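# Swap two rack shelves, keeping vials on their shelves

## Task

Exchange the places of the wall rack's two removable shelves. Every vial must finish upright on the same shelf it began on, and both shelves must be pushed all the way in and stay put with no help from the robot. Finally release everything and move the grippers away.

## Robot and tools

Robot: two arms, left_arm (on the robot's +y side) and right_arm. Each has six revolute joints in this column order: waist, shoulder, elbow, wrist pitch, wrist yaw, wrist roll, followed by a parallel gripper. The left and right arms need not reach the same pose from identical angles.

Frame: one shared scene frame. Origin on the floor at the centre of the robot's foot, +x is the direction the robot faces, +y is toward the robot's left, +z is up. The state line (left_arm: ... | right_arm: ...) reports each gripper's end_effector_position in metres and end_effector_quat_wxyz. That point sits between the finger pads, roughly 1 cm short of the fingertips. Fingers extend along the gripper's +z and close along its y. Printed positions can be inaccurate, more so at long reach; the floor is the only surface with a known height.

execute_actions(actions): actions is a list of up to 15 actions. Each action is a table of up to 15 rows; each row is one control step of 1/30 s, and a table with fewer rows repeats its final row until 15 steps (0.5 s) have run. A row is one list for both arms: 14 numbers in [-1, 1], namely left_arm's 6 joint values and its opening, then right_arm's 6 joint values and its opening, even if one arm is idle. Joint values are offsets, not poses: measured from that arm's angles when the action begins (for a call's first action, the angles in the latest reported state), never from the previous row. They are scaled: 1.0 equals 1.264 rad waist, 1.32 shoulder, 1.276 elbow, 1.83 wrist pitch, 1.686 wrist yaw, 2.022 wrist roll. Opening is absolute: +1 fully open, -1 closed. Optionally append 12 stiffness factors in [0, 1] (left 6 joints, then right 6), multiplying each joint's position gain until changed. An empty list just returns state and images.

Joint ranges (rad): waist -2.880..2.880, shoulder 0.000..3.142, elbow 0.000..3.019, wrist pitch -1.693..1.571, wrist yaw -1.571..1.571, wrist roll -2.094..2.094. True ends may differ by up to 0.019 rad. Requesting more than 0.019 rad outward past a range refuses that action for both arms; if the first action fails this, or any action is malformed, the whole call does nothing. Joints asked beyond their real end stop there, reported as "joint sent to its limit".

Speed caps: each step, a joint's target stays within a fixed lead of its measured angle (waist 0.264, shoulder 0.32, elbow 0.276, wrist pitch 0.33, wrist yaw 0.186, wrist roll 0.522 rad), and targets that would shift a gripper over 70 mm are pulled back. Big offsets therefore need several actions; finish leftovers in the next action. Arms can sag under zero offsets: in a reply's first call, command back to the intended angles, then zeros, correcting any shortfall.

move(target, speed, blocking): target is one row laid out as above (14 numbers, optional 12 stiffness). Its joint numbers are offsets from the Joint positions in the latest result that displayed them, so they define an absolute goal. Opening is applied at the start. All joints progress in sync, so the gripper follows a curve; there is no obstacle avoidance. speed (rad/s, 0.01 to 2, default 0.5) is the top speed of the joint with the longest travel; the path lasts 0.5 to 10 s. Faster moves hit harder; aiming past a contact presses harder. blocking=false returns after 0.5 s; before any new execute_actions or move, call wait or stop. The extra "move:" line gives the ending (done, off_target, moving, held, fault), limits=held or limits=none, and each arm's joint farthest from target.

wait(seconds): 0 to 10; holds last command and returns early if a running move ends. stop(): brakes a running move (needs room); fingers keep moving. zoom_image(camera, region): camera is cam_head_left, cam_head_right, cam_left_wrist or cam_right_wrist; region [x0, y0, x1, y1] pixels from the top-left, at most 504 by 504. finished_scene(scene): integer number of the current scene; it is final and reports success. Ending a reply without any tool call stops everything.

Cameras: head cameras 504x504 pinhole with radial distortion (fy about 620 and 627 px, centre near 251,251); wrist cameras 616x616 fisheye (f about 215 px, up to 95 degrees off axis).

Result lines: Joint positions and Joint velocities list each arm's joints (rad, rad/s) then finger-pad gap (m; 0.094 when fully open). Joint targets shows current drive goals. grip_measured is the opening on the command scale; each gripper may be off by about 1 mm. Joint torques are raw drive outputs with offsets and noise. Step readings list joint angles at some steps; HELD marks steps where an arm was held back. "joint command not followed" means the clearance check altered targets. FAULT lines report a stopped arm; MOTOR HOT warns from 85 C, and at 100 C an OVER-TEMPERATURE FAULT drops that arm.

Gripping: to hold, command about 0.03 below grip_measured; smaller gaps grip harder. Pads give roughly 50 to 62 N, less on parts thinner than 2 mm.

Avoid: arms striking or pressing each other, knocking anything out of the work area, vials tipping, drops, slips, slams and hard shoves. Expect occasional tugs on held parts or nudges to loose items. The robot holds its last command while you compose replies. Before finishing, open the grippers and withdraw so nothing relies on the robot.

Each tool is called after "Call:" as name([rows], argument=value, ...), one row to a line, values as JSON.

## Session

Call:
execute_actions(actions=[])

Scene clock: 0.00 s.
left_arm: end_effector_position=(+0.6975, +0.3259, +1.4559) grip_measured=+1.000 end_effector_quat_wxyz=(+0.251, +0.008, +0.968, +0.006) | right_arm: end_effector_position=(+0.7056, -0.3241, +1.4647) grip_measured=+1.000 end_effector_quat_wxyz=(+0.263, -0.003, +0.965, -0.009)
Joint positions: left_arm=[-2.035  0.987  0.797  0.332 -0.329  0.336  0.094] | right_arm=[ 2.057  0.978  0.801  0.346  0.351 -0.339  0.094]
Joint velocities: left_arm=[-0.015 -0.005  0.037 -0.002 -0.007 -0.007  0.   ] | right_arm=[-0.005  0.005 -0.007  0.012  0.095  0.066  0.   ]
Joint torques (N m, as the arm reports them, + toward a larger angle): no reading
Motor temperatures (°C, as the motors report them): left_arm=[24 26 23 20 25 21] | right_arm=[24 29 23 22 23 21]
Joint targets: left_arm=[-2.034 0.991 0.803 0.335 -0.329 0.336] | right_arm=[2.057 0.979 0.809 0.349 0.351 -0.339]
Joint stiffness scale: left_arm=[1. 1. 1. 1. 1. 1.] | right_arm=[1. 1. 1. 1. 1. 1.]

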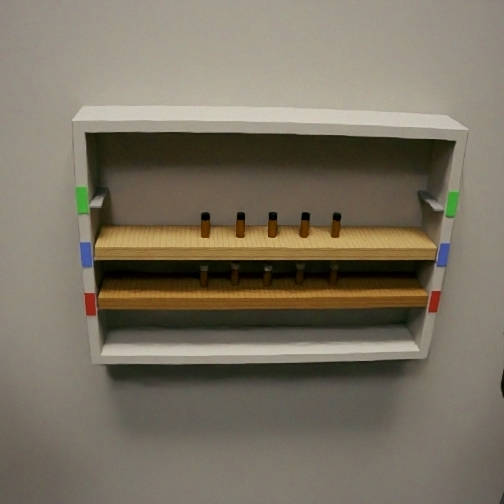

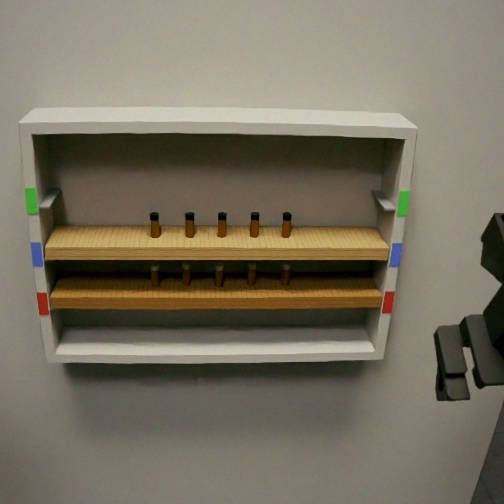

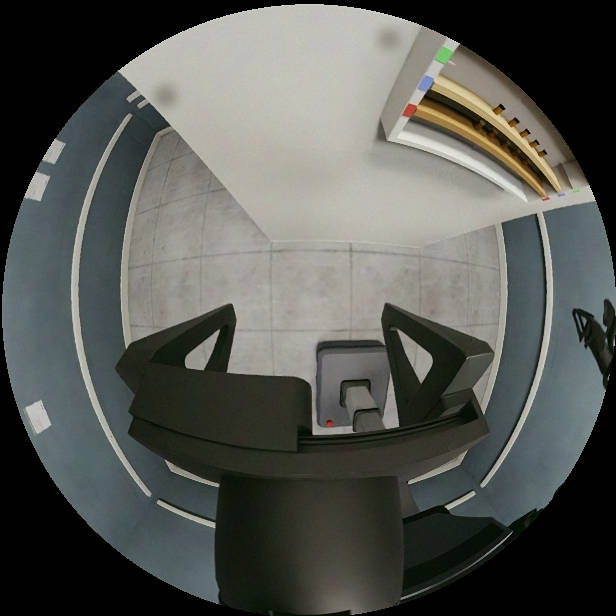

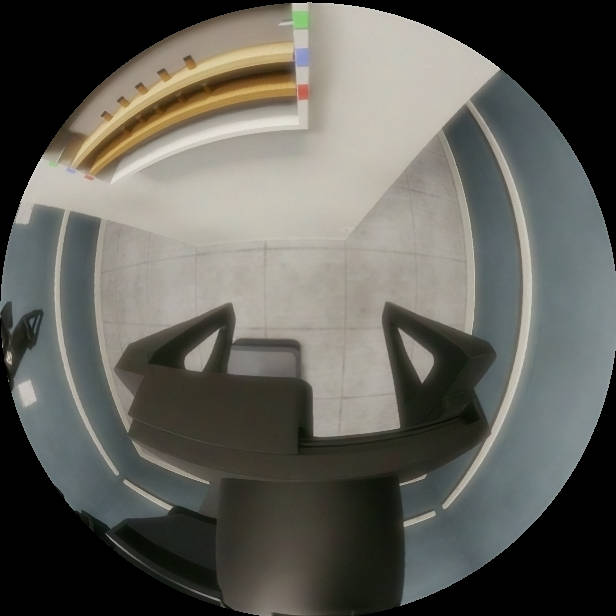

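Call:
move(target=[-0.137,0.537,0.510,0.457,0.416,-0.639,0,-0.080,0.411,0.404,0.470,-0.509,0.733,0], speed=0.6)

Scene clock: 15.07 s.
left_arm: end_effector_position=(+0.9120, +0.1124, +1.4715) grip_measured=+0.002 end_effector_quat_wxyz=(-0.395, +0.387, -0.587, +0.591) | right_arm: end_effector_position=(+0.9046, -0.2484, +1.4883) grip_measured=+0.003 end_effector_quat_wxyz=(+0.396, +0.384, +0.589, +0.591)
Joint positions: left_arm=[-2.197  1.684  1.432  1.147  0.37  -0.94   0.047] | right_arm=[ 1.978  1.501  1.297  1.182 -0.503  1.129  0.047]
Joint velocities: left_arm=[-0.005  0.005 -0.007  0.012 -0.007  0.007  0.001] | right_arm=[-0.015 -0.015 -0.007 -0.002  0.051 -0.007 -0.001]
Joint torques (N m, as the arm reports them, + toward a larger angle): left_arm=[-12.27 -20.03   2.96   2.2    0.63  -0.01] | right_arm=[  3.38 -13.49   4.02   2.12  -0.43  -0.14]
Motor temperatures (°C, as the motors report them): left_arm=[24 26 23 20 25 21] | right_arm=[24 29 23 22 23 21]
Joint targets: left_arm=[-2.208 1.696 1.448 1.169 0.372 -0.955] | right_arm=[1.956 1.521 1.317 1.206 -0.507 1.143]
Joint stiffness scale: left_arm=[1. 1. 1. 1. 1. 1.] | right_arm=[1. 1. 1. 1. 1. 1.]
move: off_target (left_arm, right_arm); limits=none; left_arm: farthest joint: the wrist pitch, 0.021 radians from its target (0.836 radians at the start); right_arm: farthest joint: the wrist pitch, 0.024 radians from its target (0.860 radians at the start)

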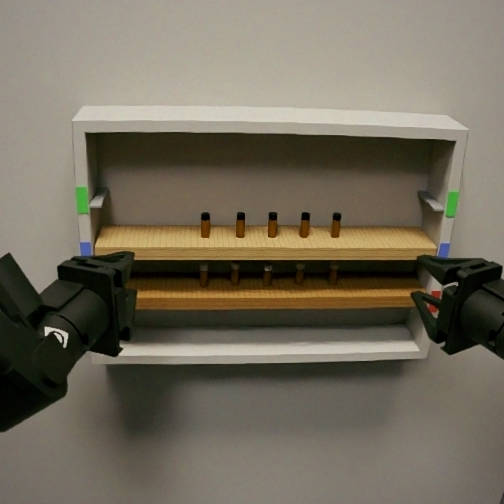

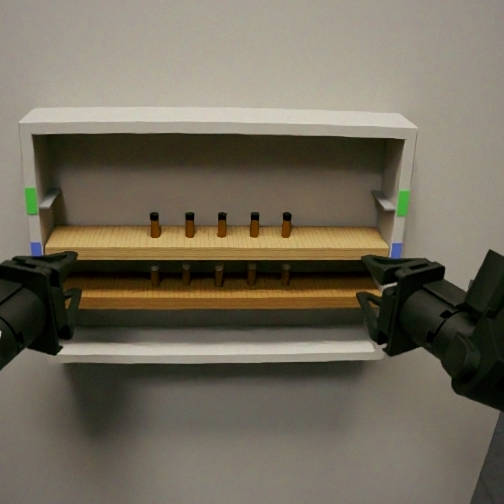

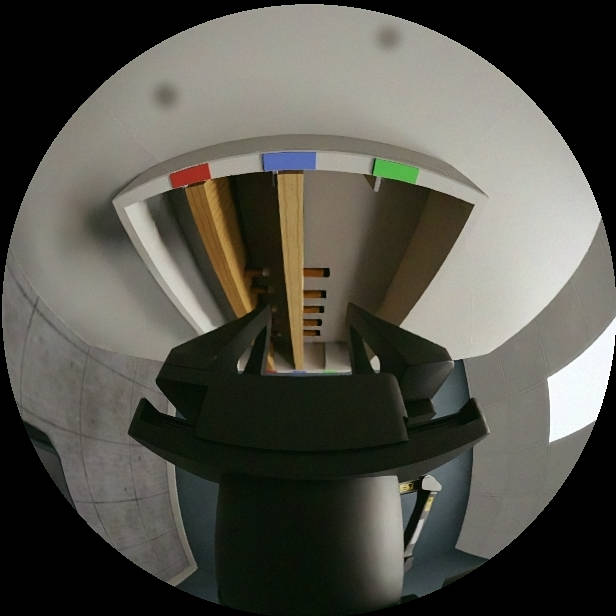

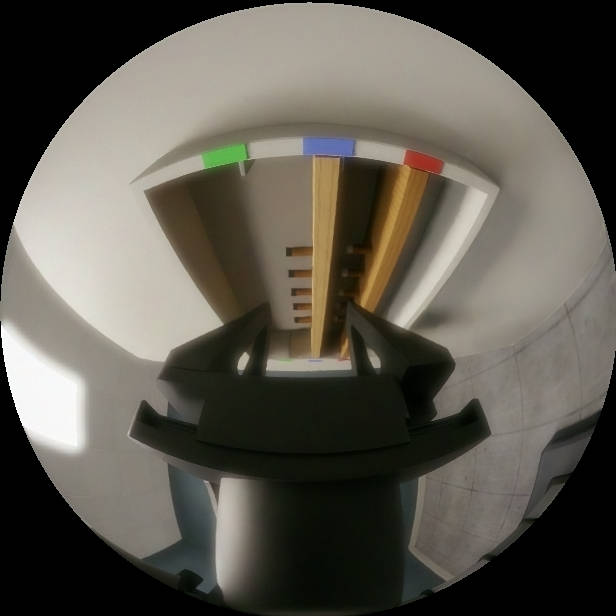

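Call:
move(target=[0,0.055,0.154,-0.077,-0.005,0,0,0.016,0.056,0.151,-0.077,0.006,-0.01,0], speed=0.25)

Scene clock: 24.63 s.
left_arm: end_effector_position=(+0.9603, +0.1097, +1.4628) grip_measured=+0.002 end_effector_quat_wxyz=(-0.394, +0.390, -0.588, +0.589) | right_arm: end_effector_position=(+0.9534, -0.2523, +1.4787) grip_measured=+0.003 end_effector_quat_wxyz=(+0.396, +0.386, +0.591, +0.587)
Joint positions: left_arm=[-2.197  1.738  1.609  1.021  0.364 -0.941  0.047] | right_arm=[ 1.978  1.552  1.467  1.056 -0.497  1.122  0.047]
Joint velocities: left_arm=[-0.015 -0.005  0.002  0.002 -0.051 -0.037 -0.001] | right_arm=[ 0.005 -0.015 -0.007  0.002 -0.066 -0.066  0.001]
Joint torques (N m, as the arm reports them, + toward a larger angle): left_arm=[-11.93 -20.77   4.     0.89   0.34   0.12] | right_arm=[  6.72 -14.47   5.13   0.75  -0.13  -0.34]
Motor temperatures (°C, as the motors report them): left_arm=[24 27 24 20 25 21] | right_arm=[24 30 23 22 23 21]
Joint targets: left_arm=[-2.197 1.757 1.628 1.007 0.361 -0.940] | right_arm=[1.998 1.575 1.490 1.040 -0.493 1.108]
Joint stiffness scale: left_arm=[1. 1. 1. 1. 1. 1.] | right_arm=[1. 1. 1. 1. 1. 1.]
move: off_target (right_arm); limits=none; left_arm: farthest joint: the elbow, 0.020 radians from its target (0.197 radians at the start); right_arm: farthest joint: the shoulder, 0.023 radians from its target (0.074 radians at the start)

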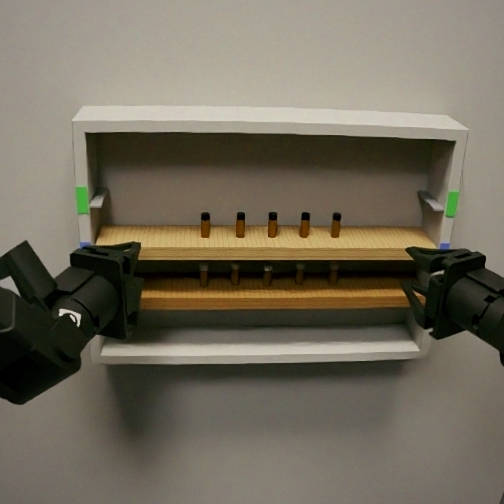

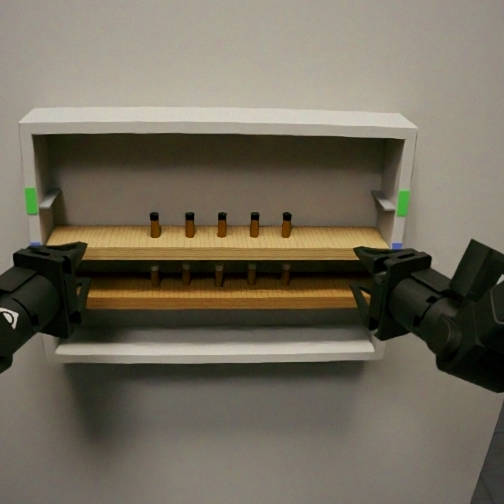

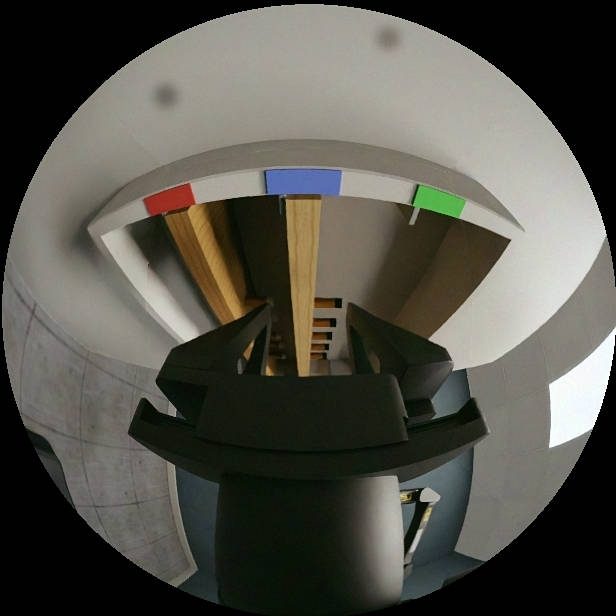

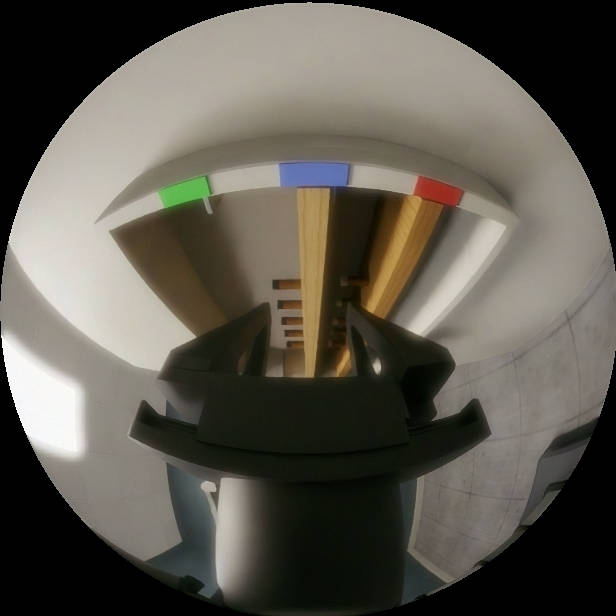

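Call:
move(target=[0,0.055,0.167,-0.083,-0.004,0,0,0.024,0.063,0.165,-0.078,0.008,-0.011,0], speed=0.15)

Scene clock: 32.70 s.
left_arm: end_effector_position=(+1.0121, +0.1134, +1.4641) grip_measured=+0.002 end_effector_quat_wxyz=(-0.396, +0.390, -0.587, +0.588) | right_arm: end_effector_position=(+1.0037, -0.2537, +1.4774) grip_measured=+0.003 end_effector_quat_wxyz=(+0.398, +0.386, +0.590, +0.586)
Joint positions: left_arm=[-2.197  1.787  1.799  0.884  0.361 -0.941  0.047] | right_arm=[ 1.988  1.608  1.65   0.929 -0.488  1.113  0.047]
Joint velocities: left_arm=[-0.005 -0.015  0.007  0.007 -0.125  0.007 -0.   ] | right_arm=[ 0.005  0.024 -0.012 -0.012  0.007 -0.081  0.002]
Joint torques (N m, as the arm reports them, + toward a larger angle): left_arm=[-12.4  -22.1    5.05   0.84   0.33   0.11] | right_arm=[  7.54 -15.23   6.28   0.74  -0.1   -0.35]
Motor temperatures (°C, as the motors report them): left_arm=[24 27 24 20 25 21] | right_arm=[24 30 23 22 23 21]
Joint targets: left_arm=[-2.197 1.810 1.821 0.869 0.358 -0.941] | right_arm=[2.008 1.636 1.677 0.913 -0.484 1.100]
Joint stiffness scale: left_arm=[1. 1. 1. 1. 1. 1.] | right_arm=[1. 1. 1. 1. 1. 1.]
move: off_target (left_arm, right_arm); limits=none; left_arm: farthest joint: the shoulder, 0.024 radians from its target (0.073 radians at the start); right_arm: farthest joint: the elbow, 0.028 radians from its target (0.211 radians at the start)

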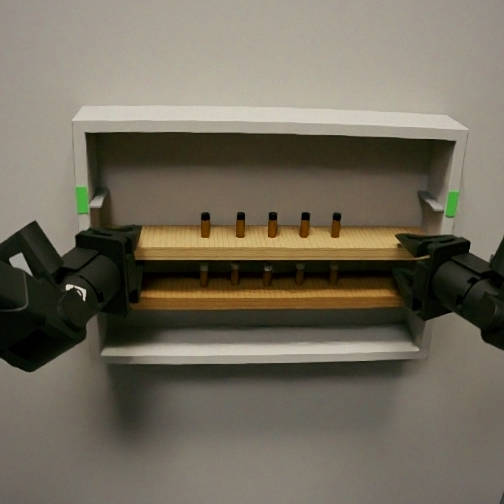

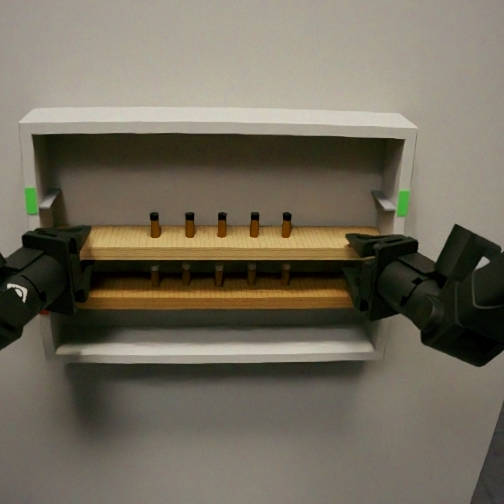

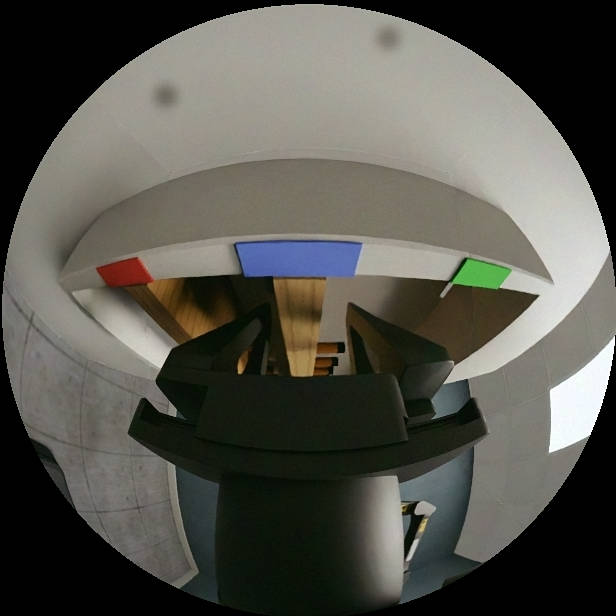

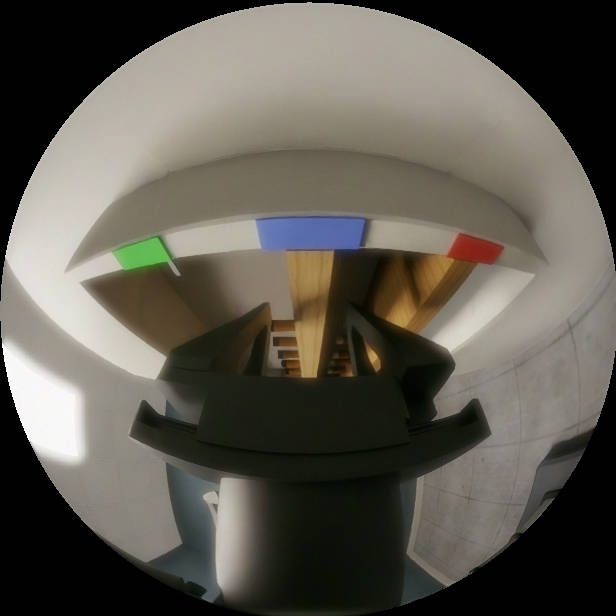

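Call:
move(target=[0,0.026,0.033,-0.012,0,0,0,0.016,0.033,0.062,-0.027,0.003,-0.006,0], speed=0.08)

Call:
zoom_image(camera="cam_head_left", region=[60,170,500,330])

Scene clock: 39.87 s.
left_arm: end_effector_position=(+1.0145, +0.1114, +1.4611) grip_measured=+0.002 end_effector_quat_wxyz=(-0.396, +0.390, -0.587, +0.588) | right_arm: end_effector_position=(+1.0153, -0.2543, +1.4746) grip_measured=+0.003 end_effector_quat_wxyz=(+0.397, +0.387, +0.591, +0.586)
Joint positions: left_arm=[-2.197  1.798  1.817  0.877  0.361 -0.941  0.047] | right_arm=[ 1.988  1.627  1.699  0.895 -0.487  1.113  0.047]
Joint velocities: left_arm=[ 0.005  0.005 -0.012 -0.002  0.007 -0.037 -0.001] | right_arm=[-0.024 -0.015  0.002  0.007  0.037 -0.037 -0.   ]
Joint torques (N m, as the arm reports them, + toward a larger angle): left_arm=[-12.56 -22.02   5.18   0.91   0.51   0.1 ] | right_arm=[  7.38 -15.69   6.73   0.8   -0.13  -0.32]
Motor temperatures (°C, as the motors report them): left_arm=[24 28 24 20 25 21] | right_arm=[25 30 24 22 23 21]
Joint targets: left_arm=[-2.197 1.821 1.841 0.862 0.361 -0.941] | right_arm=[2.008 1.652 1.729 0.880 -0.483 1.101]
Joint stiffness scale: left_arm=[1. 1. 1. 1. 1. 1.] | right_arm=[1. 1. 1. 1. 1. 1.]
move: off_target (left_arm, right_arm); limits=none; left_arm: farthest joint: the elbow, 0.024 radians from its target (0.042 radians at the start); right_arm: farthest joint: the elbow, 0.030 radians from its target (0.079 radians at the start)

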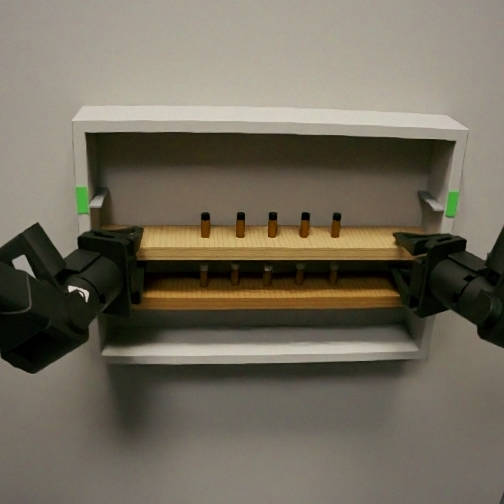

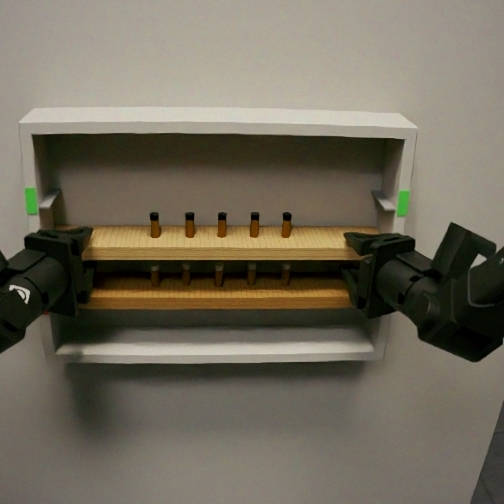

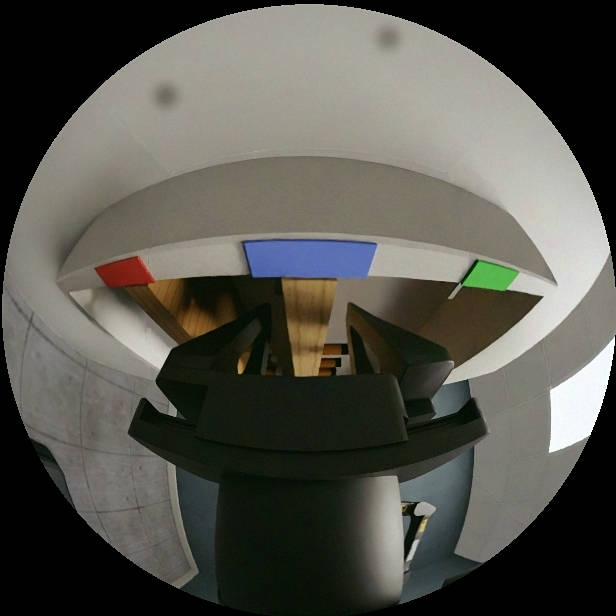

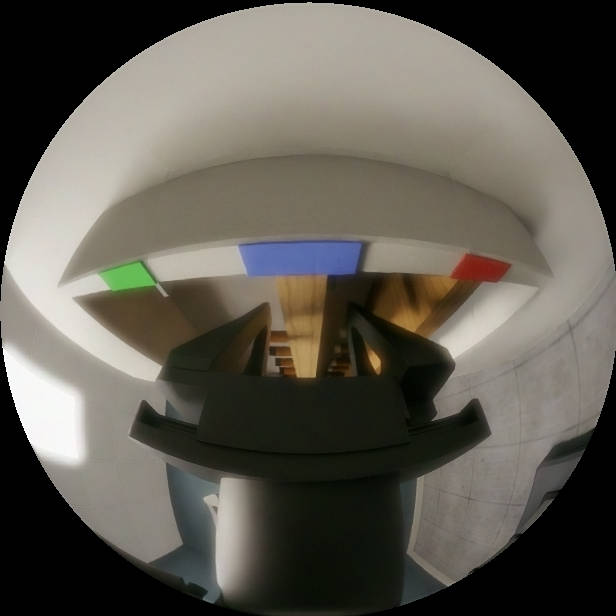

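Region (60, 170, 500, 330) of cam_head_left's 504x504 image, scaled by 1.145, with more detail than that image has; it fills the top 183 rows of this view, and the rest is white.

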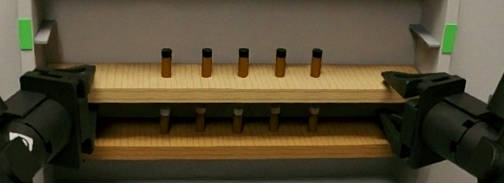

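Call:
move(target=[0,0,0.016,0,0,0,-0.4,0,0,0.033,-0.012,0,0,-0.4], speed=0.05)

Call:
move(target=[0,0,0.016,0,0,0,-0.75,0,0,0.018,0,0,0,-0.75], speed=0.05)

Scene clock: 46.93 s.
left_arm: end_effector_position=(+1.0145, +0.1114, +1.4611) grip_measured=-0.398 end_effector_quat_wxyz=(-0.396, +0.390, -0.587, +0.588) | right_arm: end_effector_position=(+1.0200, -0.2564, +1.4783) grip_measured=-0.397 end_effector_quat_wxyz=(+0.400, +0.386, +0.589, +0.586)
Joint positions: left_arm=[-2.197  1.798  1.817  0.877  0.361 -0.941  0.028] | right_arm=[ 1.988  1.627  1.712  0.889 -0.487  1.113  0.028]
Joint velocities: left_arm=[ 0.005 -0.015 -0.017 -0.007 -0.007  0.007 -0.001] | right_arm=[ 0.005 -0.015 -0.002  0.012 -0.081 -0.037 -0.   ]
Joint torques (N m, as the arm reports them, + toward a larger angle): left_arm=[-12.49 -24.08   4.91   1.44   0.5    0.11] | right_arm=[  5.92 -17.36   6.61   0.77  -0.29  -0.23]
Motor temperatures (°C, as the motors report them): left_arm=[24 28 25 20 25 21] | right_arm=[25 30 24 22 23 21]
Joint targets: left_arm=[-2.197 1.798 1.838 0.877 0.361 -0.941] | right_arm=[1.988 1.627 1.741 0.873 -0.487 1.113]
Joint stiffness scale: left_arm=[1. 1. 1. 1. 1. 1.] | right_arm=[1. 1. 1. 1. 1. 1.]
move: off_target (right_arm); limits=none; left_arm: farthest joint: the elbow, 0.020 radians from its target (0.020 radians at the start); right_arm: farthest joint: the elbow, 0.029 radians from its target (0.042 radians at the start)

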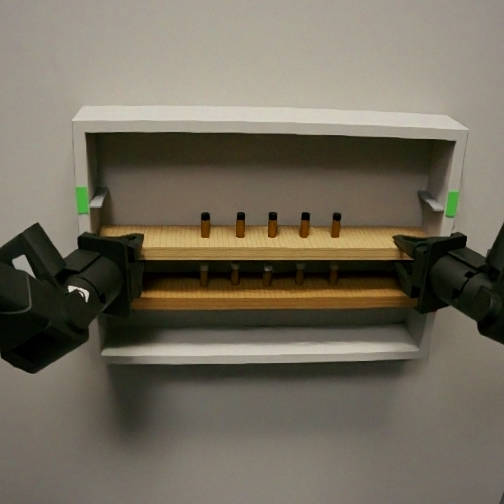

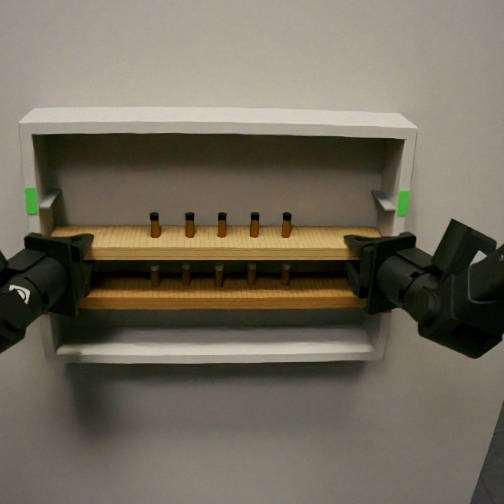

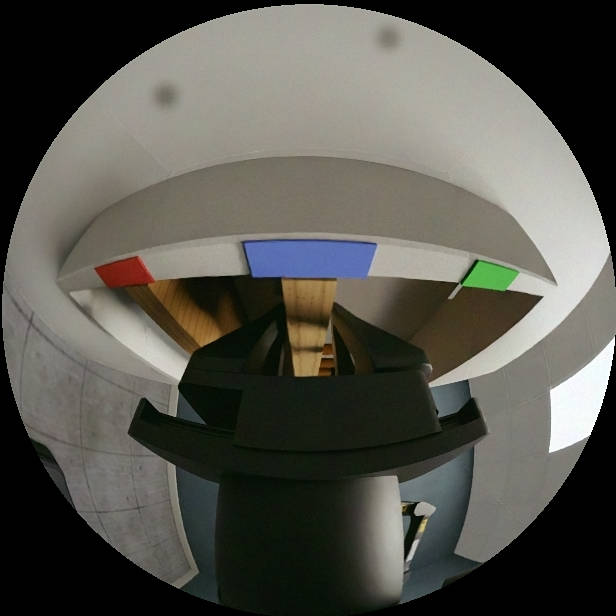

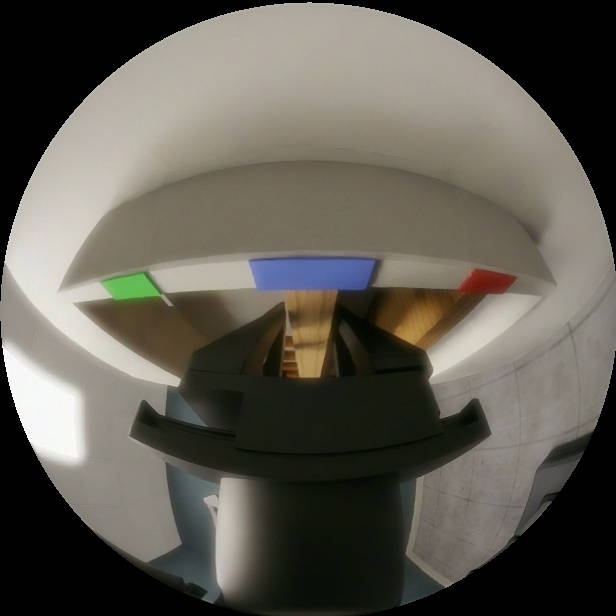

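Scene clock: 47.63 s.
left_arm: end_effector_position=(+1.0146, +0.1116, +1.4609) grip_measured=-0.633 end_effector_quat_wxyz=(-0.397, +0.390, -0.588, +0.587) | right_arm: end_effector_position=(+1.0200, -0.2564, +1.4783) grip_measured=-0.625 end_effector_quat_wxyz=(+0.400, +0.386, +0.589, +0.586)
Joint positions: left_arm=[-2.197  1.798  1.817  0.877  0.359 -0.938  0.017] | right_arm=[ 1.988  1.627  1.712  0.889 -0.487  1.112  0.018]
Joint velocities: left_arm=[-0.005 -0.015  0.002  0.007 -0.022 -0.037 -0.001] | right_arm=[-0.005  0.005  0.002 -0.002  0.037 -0.022 -0.001]
Joint torques (N m, as the arm reports them, + toward a larger angle): left_arm=[-12.58 -24.     4.91   1.44   0.56   0.09] | right_arm=[  5.96 -17.53   6.23   1.26  -0.27  -0.22]
Motor temperatures (°C, as the motors report them): left_arm=[24 28 25 20 25 21] | right_arm=[25 30 24 22 23 21]
Joint targets: left_arm=[-2.197 1.798 1.838 0.877 0.361 -0.941] | right_arm=[1.988 1.627 1.735 0.889 -0.487 1.113]
Joint stiffness scale: left_arm=[1. 1. 1. 1. 1. 1.] | right_arm=[1. 1. 1. 1. 1. 1.]
move: off_target (right_arm); limits=none; left_arm: farthest joint: the elbow, 0.020 radians from its target (0.020 radians at the start); right_arm: farthest joint: the elbow, 0.023 radians from its target (0.023 radians at the start)

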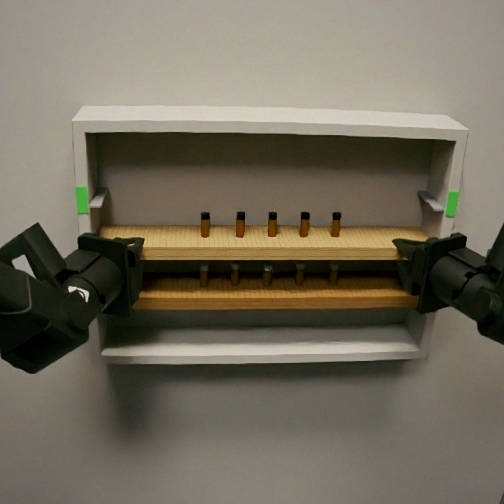

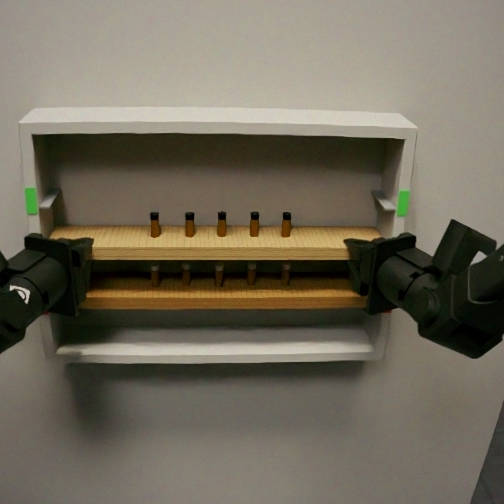

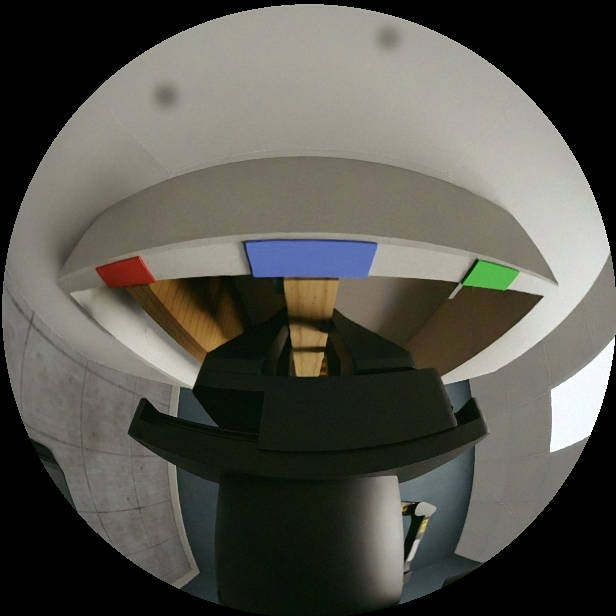

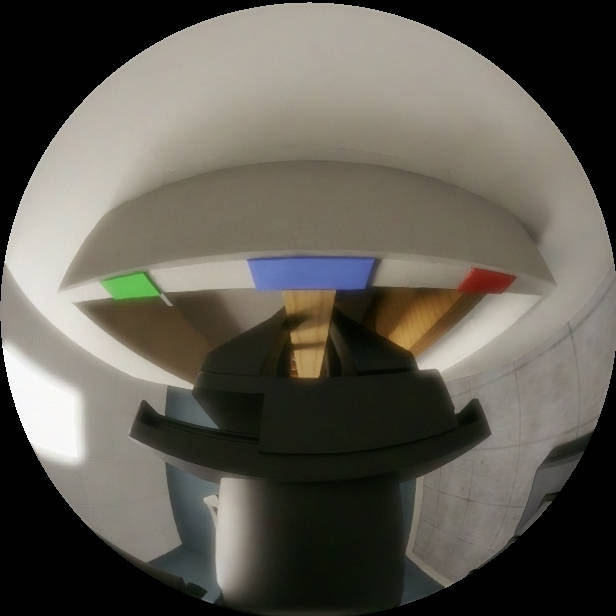

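Call:
move(target=[0,-0.081,-0.158,0.098,0.004,0,-0.75,-0.023,-0.085,-0.151,0.097,-0.007,0.01,-0.75], speed=0.06)

Scene clock: 61.77 s.
left_arm: end_effector_position=(+0.9627, +0.1122, +1.4651) grip_measured=-0.633 end_effector_quat_wxyz=(-0.396, +0.390, -0.589, +0.587) | right_arm: end_effector_position=(+0.9682, -0.2552, +1.4825) grip_measured=-0.625 end_effector_quat_wxyz=(+0.402, +0.384, +0.590, +0.586)
Joint positions: left_arm=[-2.197  1.732  1.609  1.016  0.36  -0.936  0.017] | right_arm=[ 1.98   1.56   1.512  1.027 -0.494  1.116  0.018]
Joint velocities: left_arm=[-0.005  0.005 -0.002  0.007 -0.051 -0.007 -0.001] | right_arm=[-0.005 -0.015 -0.012 -0.012 -0.022  0.051  0.   ]
Joint torques (N m, as the arm reports them, + toward a larger angle): left_arm=[-11.84 -25.96   3.07   2.91   0.84   0.1 ] | right_arm=[  4.1  -19.31   4.31   2.58  -0.45  -0.09]
Motor temperatures (°C, as the motors report them): left_arm=[24 28 25 20 25 21] | right_arm=[25 31 24 22 23 21]
Joint targets: left_arm=[-2.197 1.692 1.616 1.057 0.366 -0.938] | right_arm=[1.958 1.515 1.520 1.066 -0.499 1.133]
Joint stiffness scale: left_arm=[1. 1. 1. 1. 1. 1.] | right_arm=[1. 1. 1. 1. 1. 1.]
move: off_target (left_arm, right_arm); limits=none; left_arm: farthest joint: the shoulder, 0.041 radians from its target (0.107 radians at the start); right_arm: farthest joint: the shoulder, 0.045 radians from its target (0.112 radians at the start)

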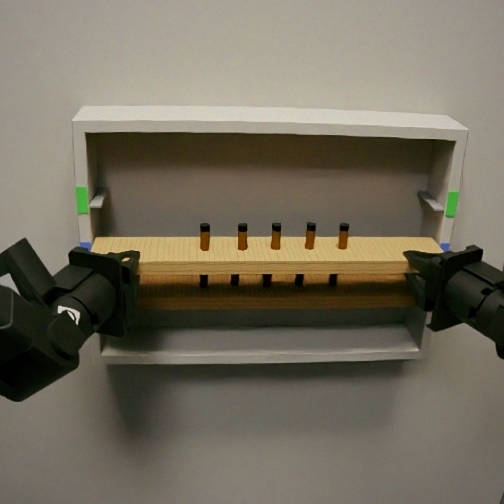

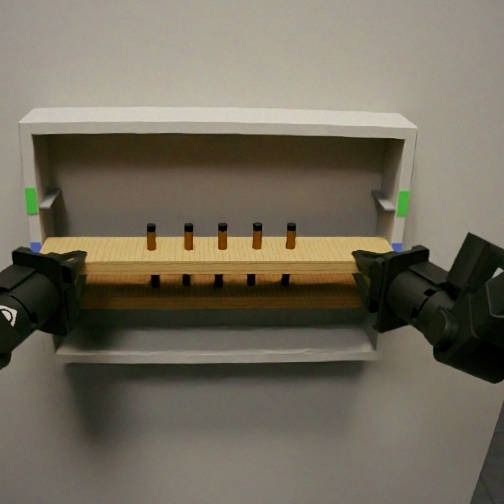

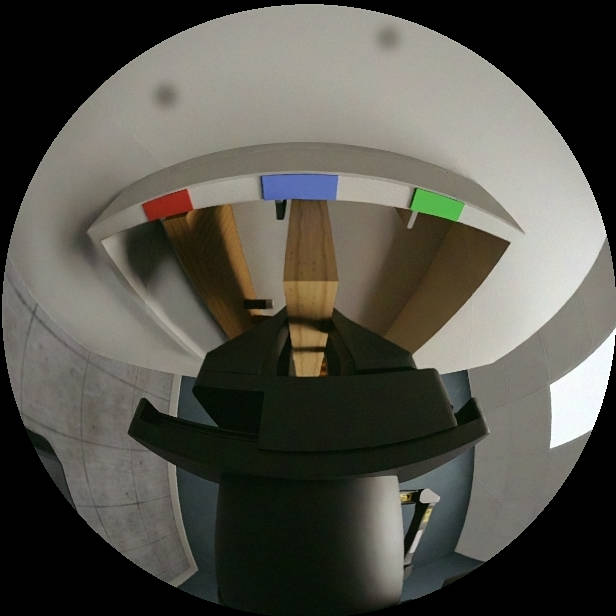

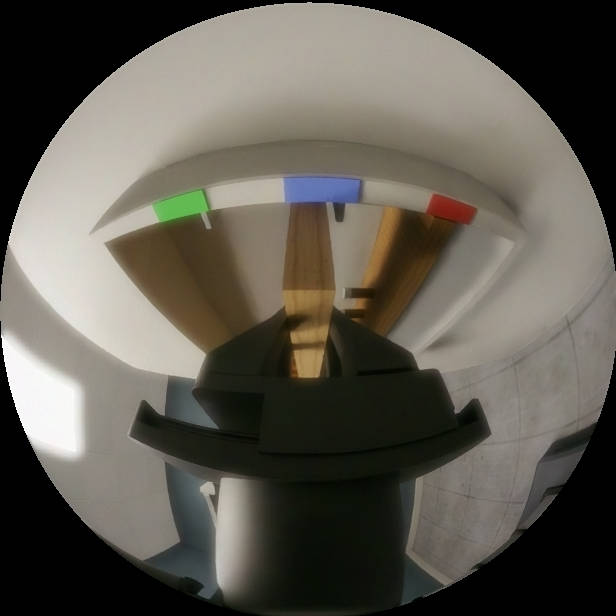

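Call:
move(target=[0,-0.067,-0.139,0.096,0.008,-0.006,-0.75,-0.027,-0.0735,-0.134,0.093,-0.012,0.015,-0.75], speed=0.07)

Scene clock: 90.83 s.
left_arm: end_effector_position=(+0.9095, +0.1134, +1.4689) grip_measured=-0.633 end_effector_quat_wxyz=(-0.395, +0.387, -0.590, +0.588) | right_arm: end_effector_position=(+0.9154, -0.2530, +1.4862) grip_measured=-0.625 end_effector_quat_wxyz=(+0.399, +0.381, +0.591, +0.589)
Joint positions: left_arm=[-2.194  1.684  1.425  1.149  0.367 -0.936  0.017] | right_arm=[ 1.97   1.509  1.334  1.156 -0.509  1.124  0.018]
Joint velocities: left_arm=[-0.005 -0.015 -0.012  0.007  0.022 -0.037 -0.001] | right_arm=[-0.015 -0.015 -0.007 -0.012  0.007 -0.066 -0.   ]
Joint torques (N m, as the arm reports them, + toward a larger angle): left_arm=[-11.43 -24.71   2.21   2.92   0.81   0.01] | right_arm=[  3.51 -18.67   3.35   2.61  -0.49  -0.05]
Motor temperatures (°C, as the motors report them): left_arm=[24 29 24 21 26 21] | right_arm=[24 32 24 22 23 21]
Joint targets: left_arm=[-2.197 1.643 1.431 1.191 0.373 -0.948] | right_arm=[1.945 1.463 1.341 1.197 -0.515 1.147]
Joint stiffness scale: left_arm=[1. 1. 1. 1. 1. 1.] | right_arm=[1. 1. 1. 1. 1. 1.]
move: off_target (left_arm, right_arm); limits=none; left_arm: farthest joint: the wrist pitch, 0.042 radians from its target (0.176 radians at the start); right_arm: farthest joint: the shoulder, 0.046 radians from its target (0.097 radians at the start)

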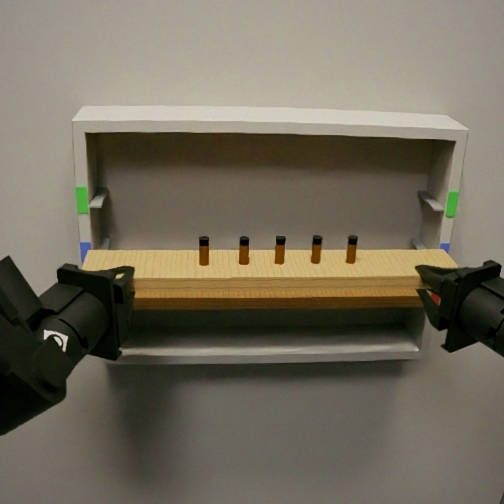

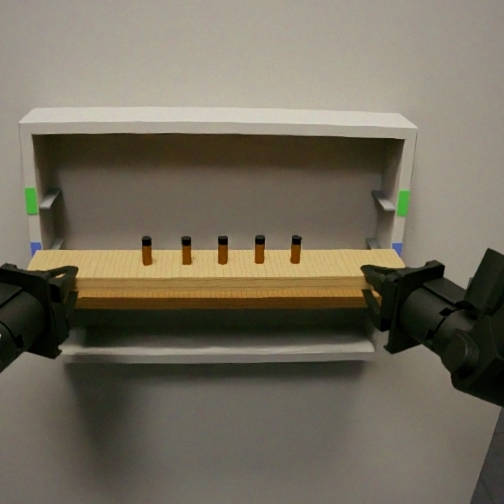

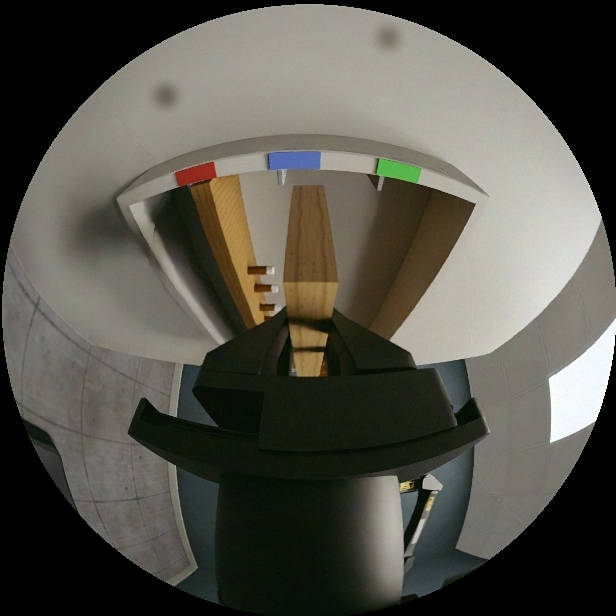

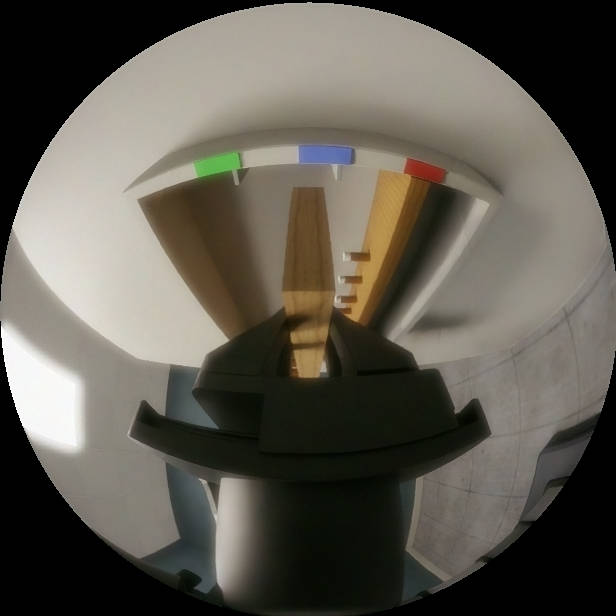

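Call:
move(target=[-0.085,-0.158,-0.091,-0.035,-0.034,0.039,-0.75,0.066,-0.178,-0.089,-0.052,0.026,-0.026,-0.75], speed=0.07)

Scene clock: 100.20 s.
left_arm: end_effector_position=(+0.9109, +0.1116, +1.5510) grip_measured=-0.633 end_effector_quat_wxyz=(-0.396, +0.387, -0.588, +0.589) | right_arm: end_effector_position=(+0.9148, -0.2547, +1.5670) grip_measured=-0.625 end_effector_quat_wxyz=(+0.401, +0.382, +0.588, +0.590)
Joint positions: left_arm=[-2.288  1.516  1.303  1.084  0.309 -0.861  0.017] | right_arm=[ 2.038  1.317  1.212  1.064 -0.468  1.067  0.018]
Joint velocities: left_arm=[-0.015 -0.005  0.007  0.007 -0.037  0.051  0.001] | right_arm=[-0.005  0.015 -0.022 -0.007 -0.037  0.022  0.   ]
Joint torques (N m, as the arm reports them, + toward a larger angle): left_arm=[-11.83 -23.57   2.58   1.38   0.58   0.14] | right_arm=[  5.69 -17.8    3.89   1.14  -0.2   -0.21]
Motor temperatures (°C, as the motors report them): left_arm=[24 29 24 20 26 21] | right_arm=[24 32 23 22 23 21]
Joint targets: left_arm=[-2.301 1.476 1.310 1.085 0.310 -0.857] | right_arm=[2.053 1.275 1.220 1.061 -0.465 1.072]
Joint stiffness scale: left_arm=[1. 1. 1. 1. 1. 1.] | right_arm=[1. 1. 1. 1. 1. 1.]
move: off_target (left_arm, right_arm); limits=none; left_arm: farthest joint: the shoulder, 0.041 radians from its target (0.209 radians at the start); right_arm: farthest joint: the shoulder, 0.043 radians from its target (0.235 radians at the start)

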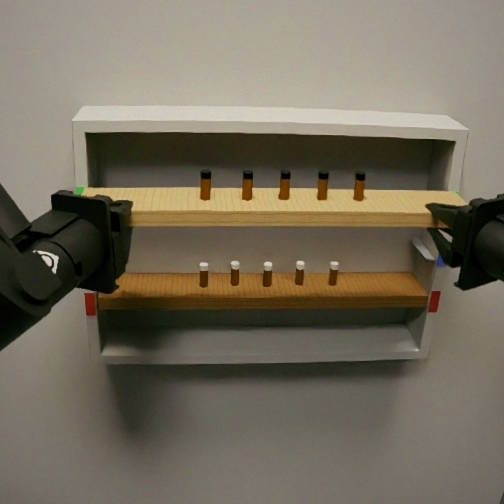

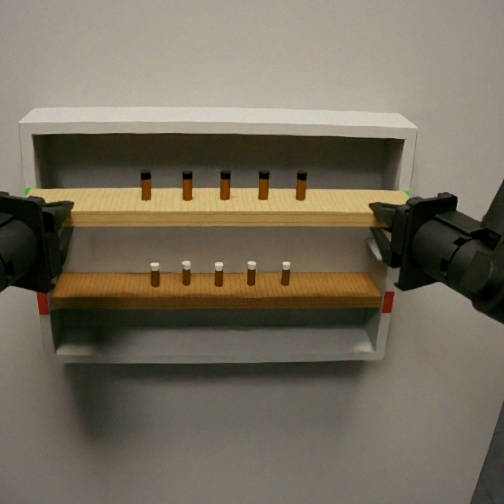

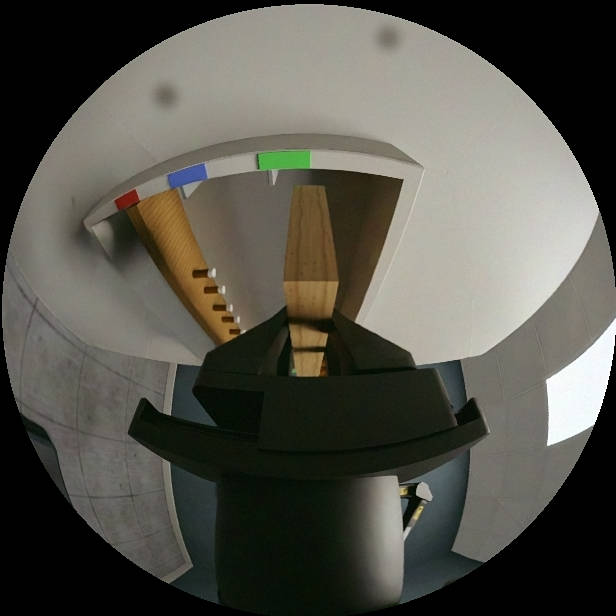

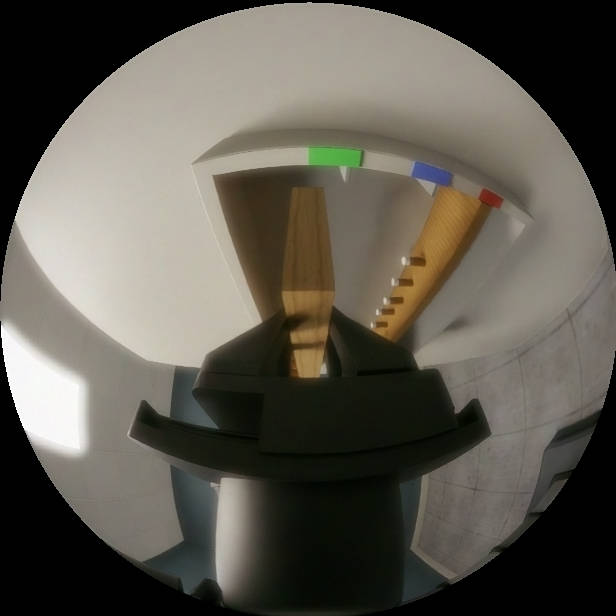

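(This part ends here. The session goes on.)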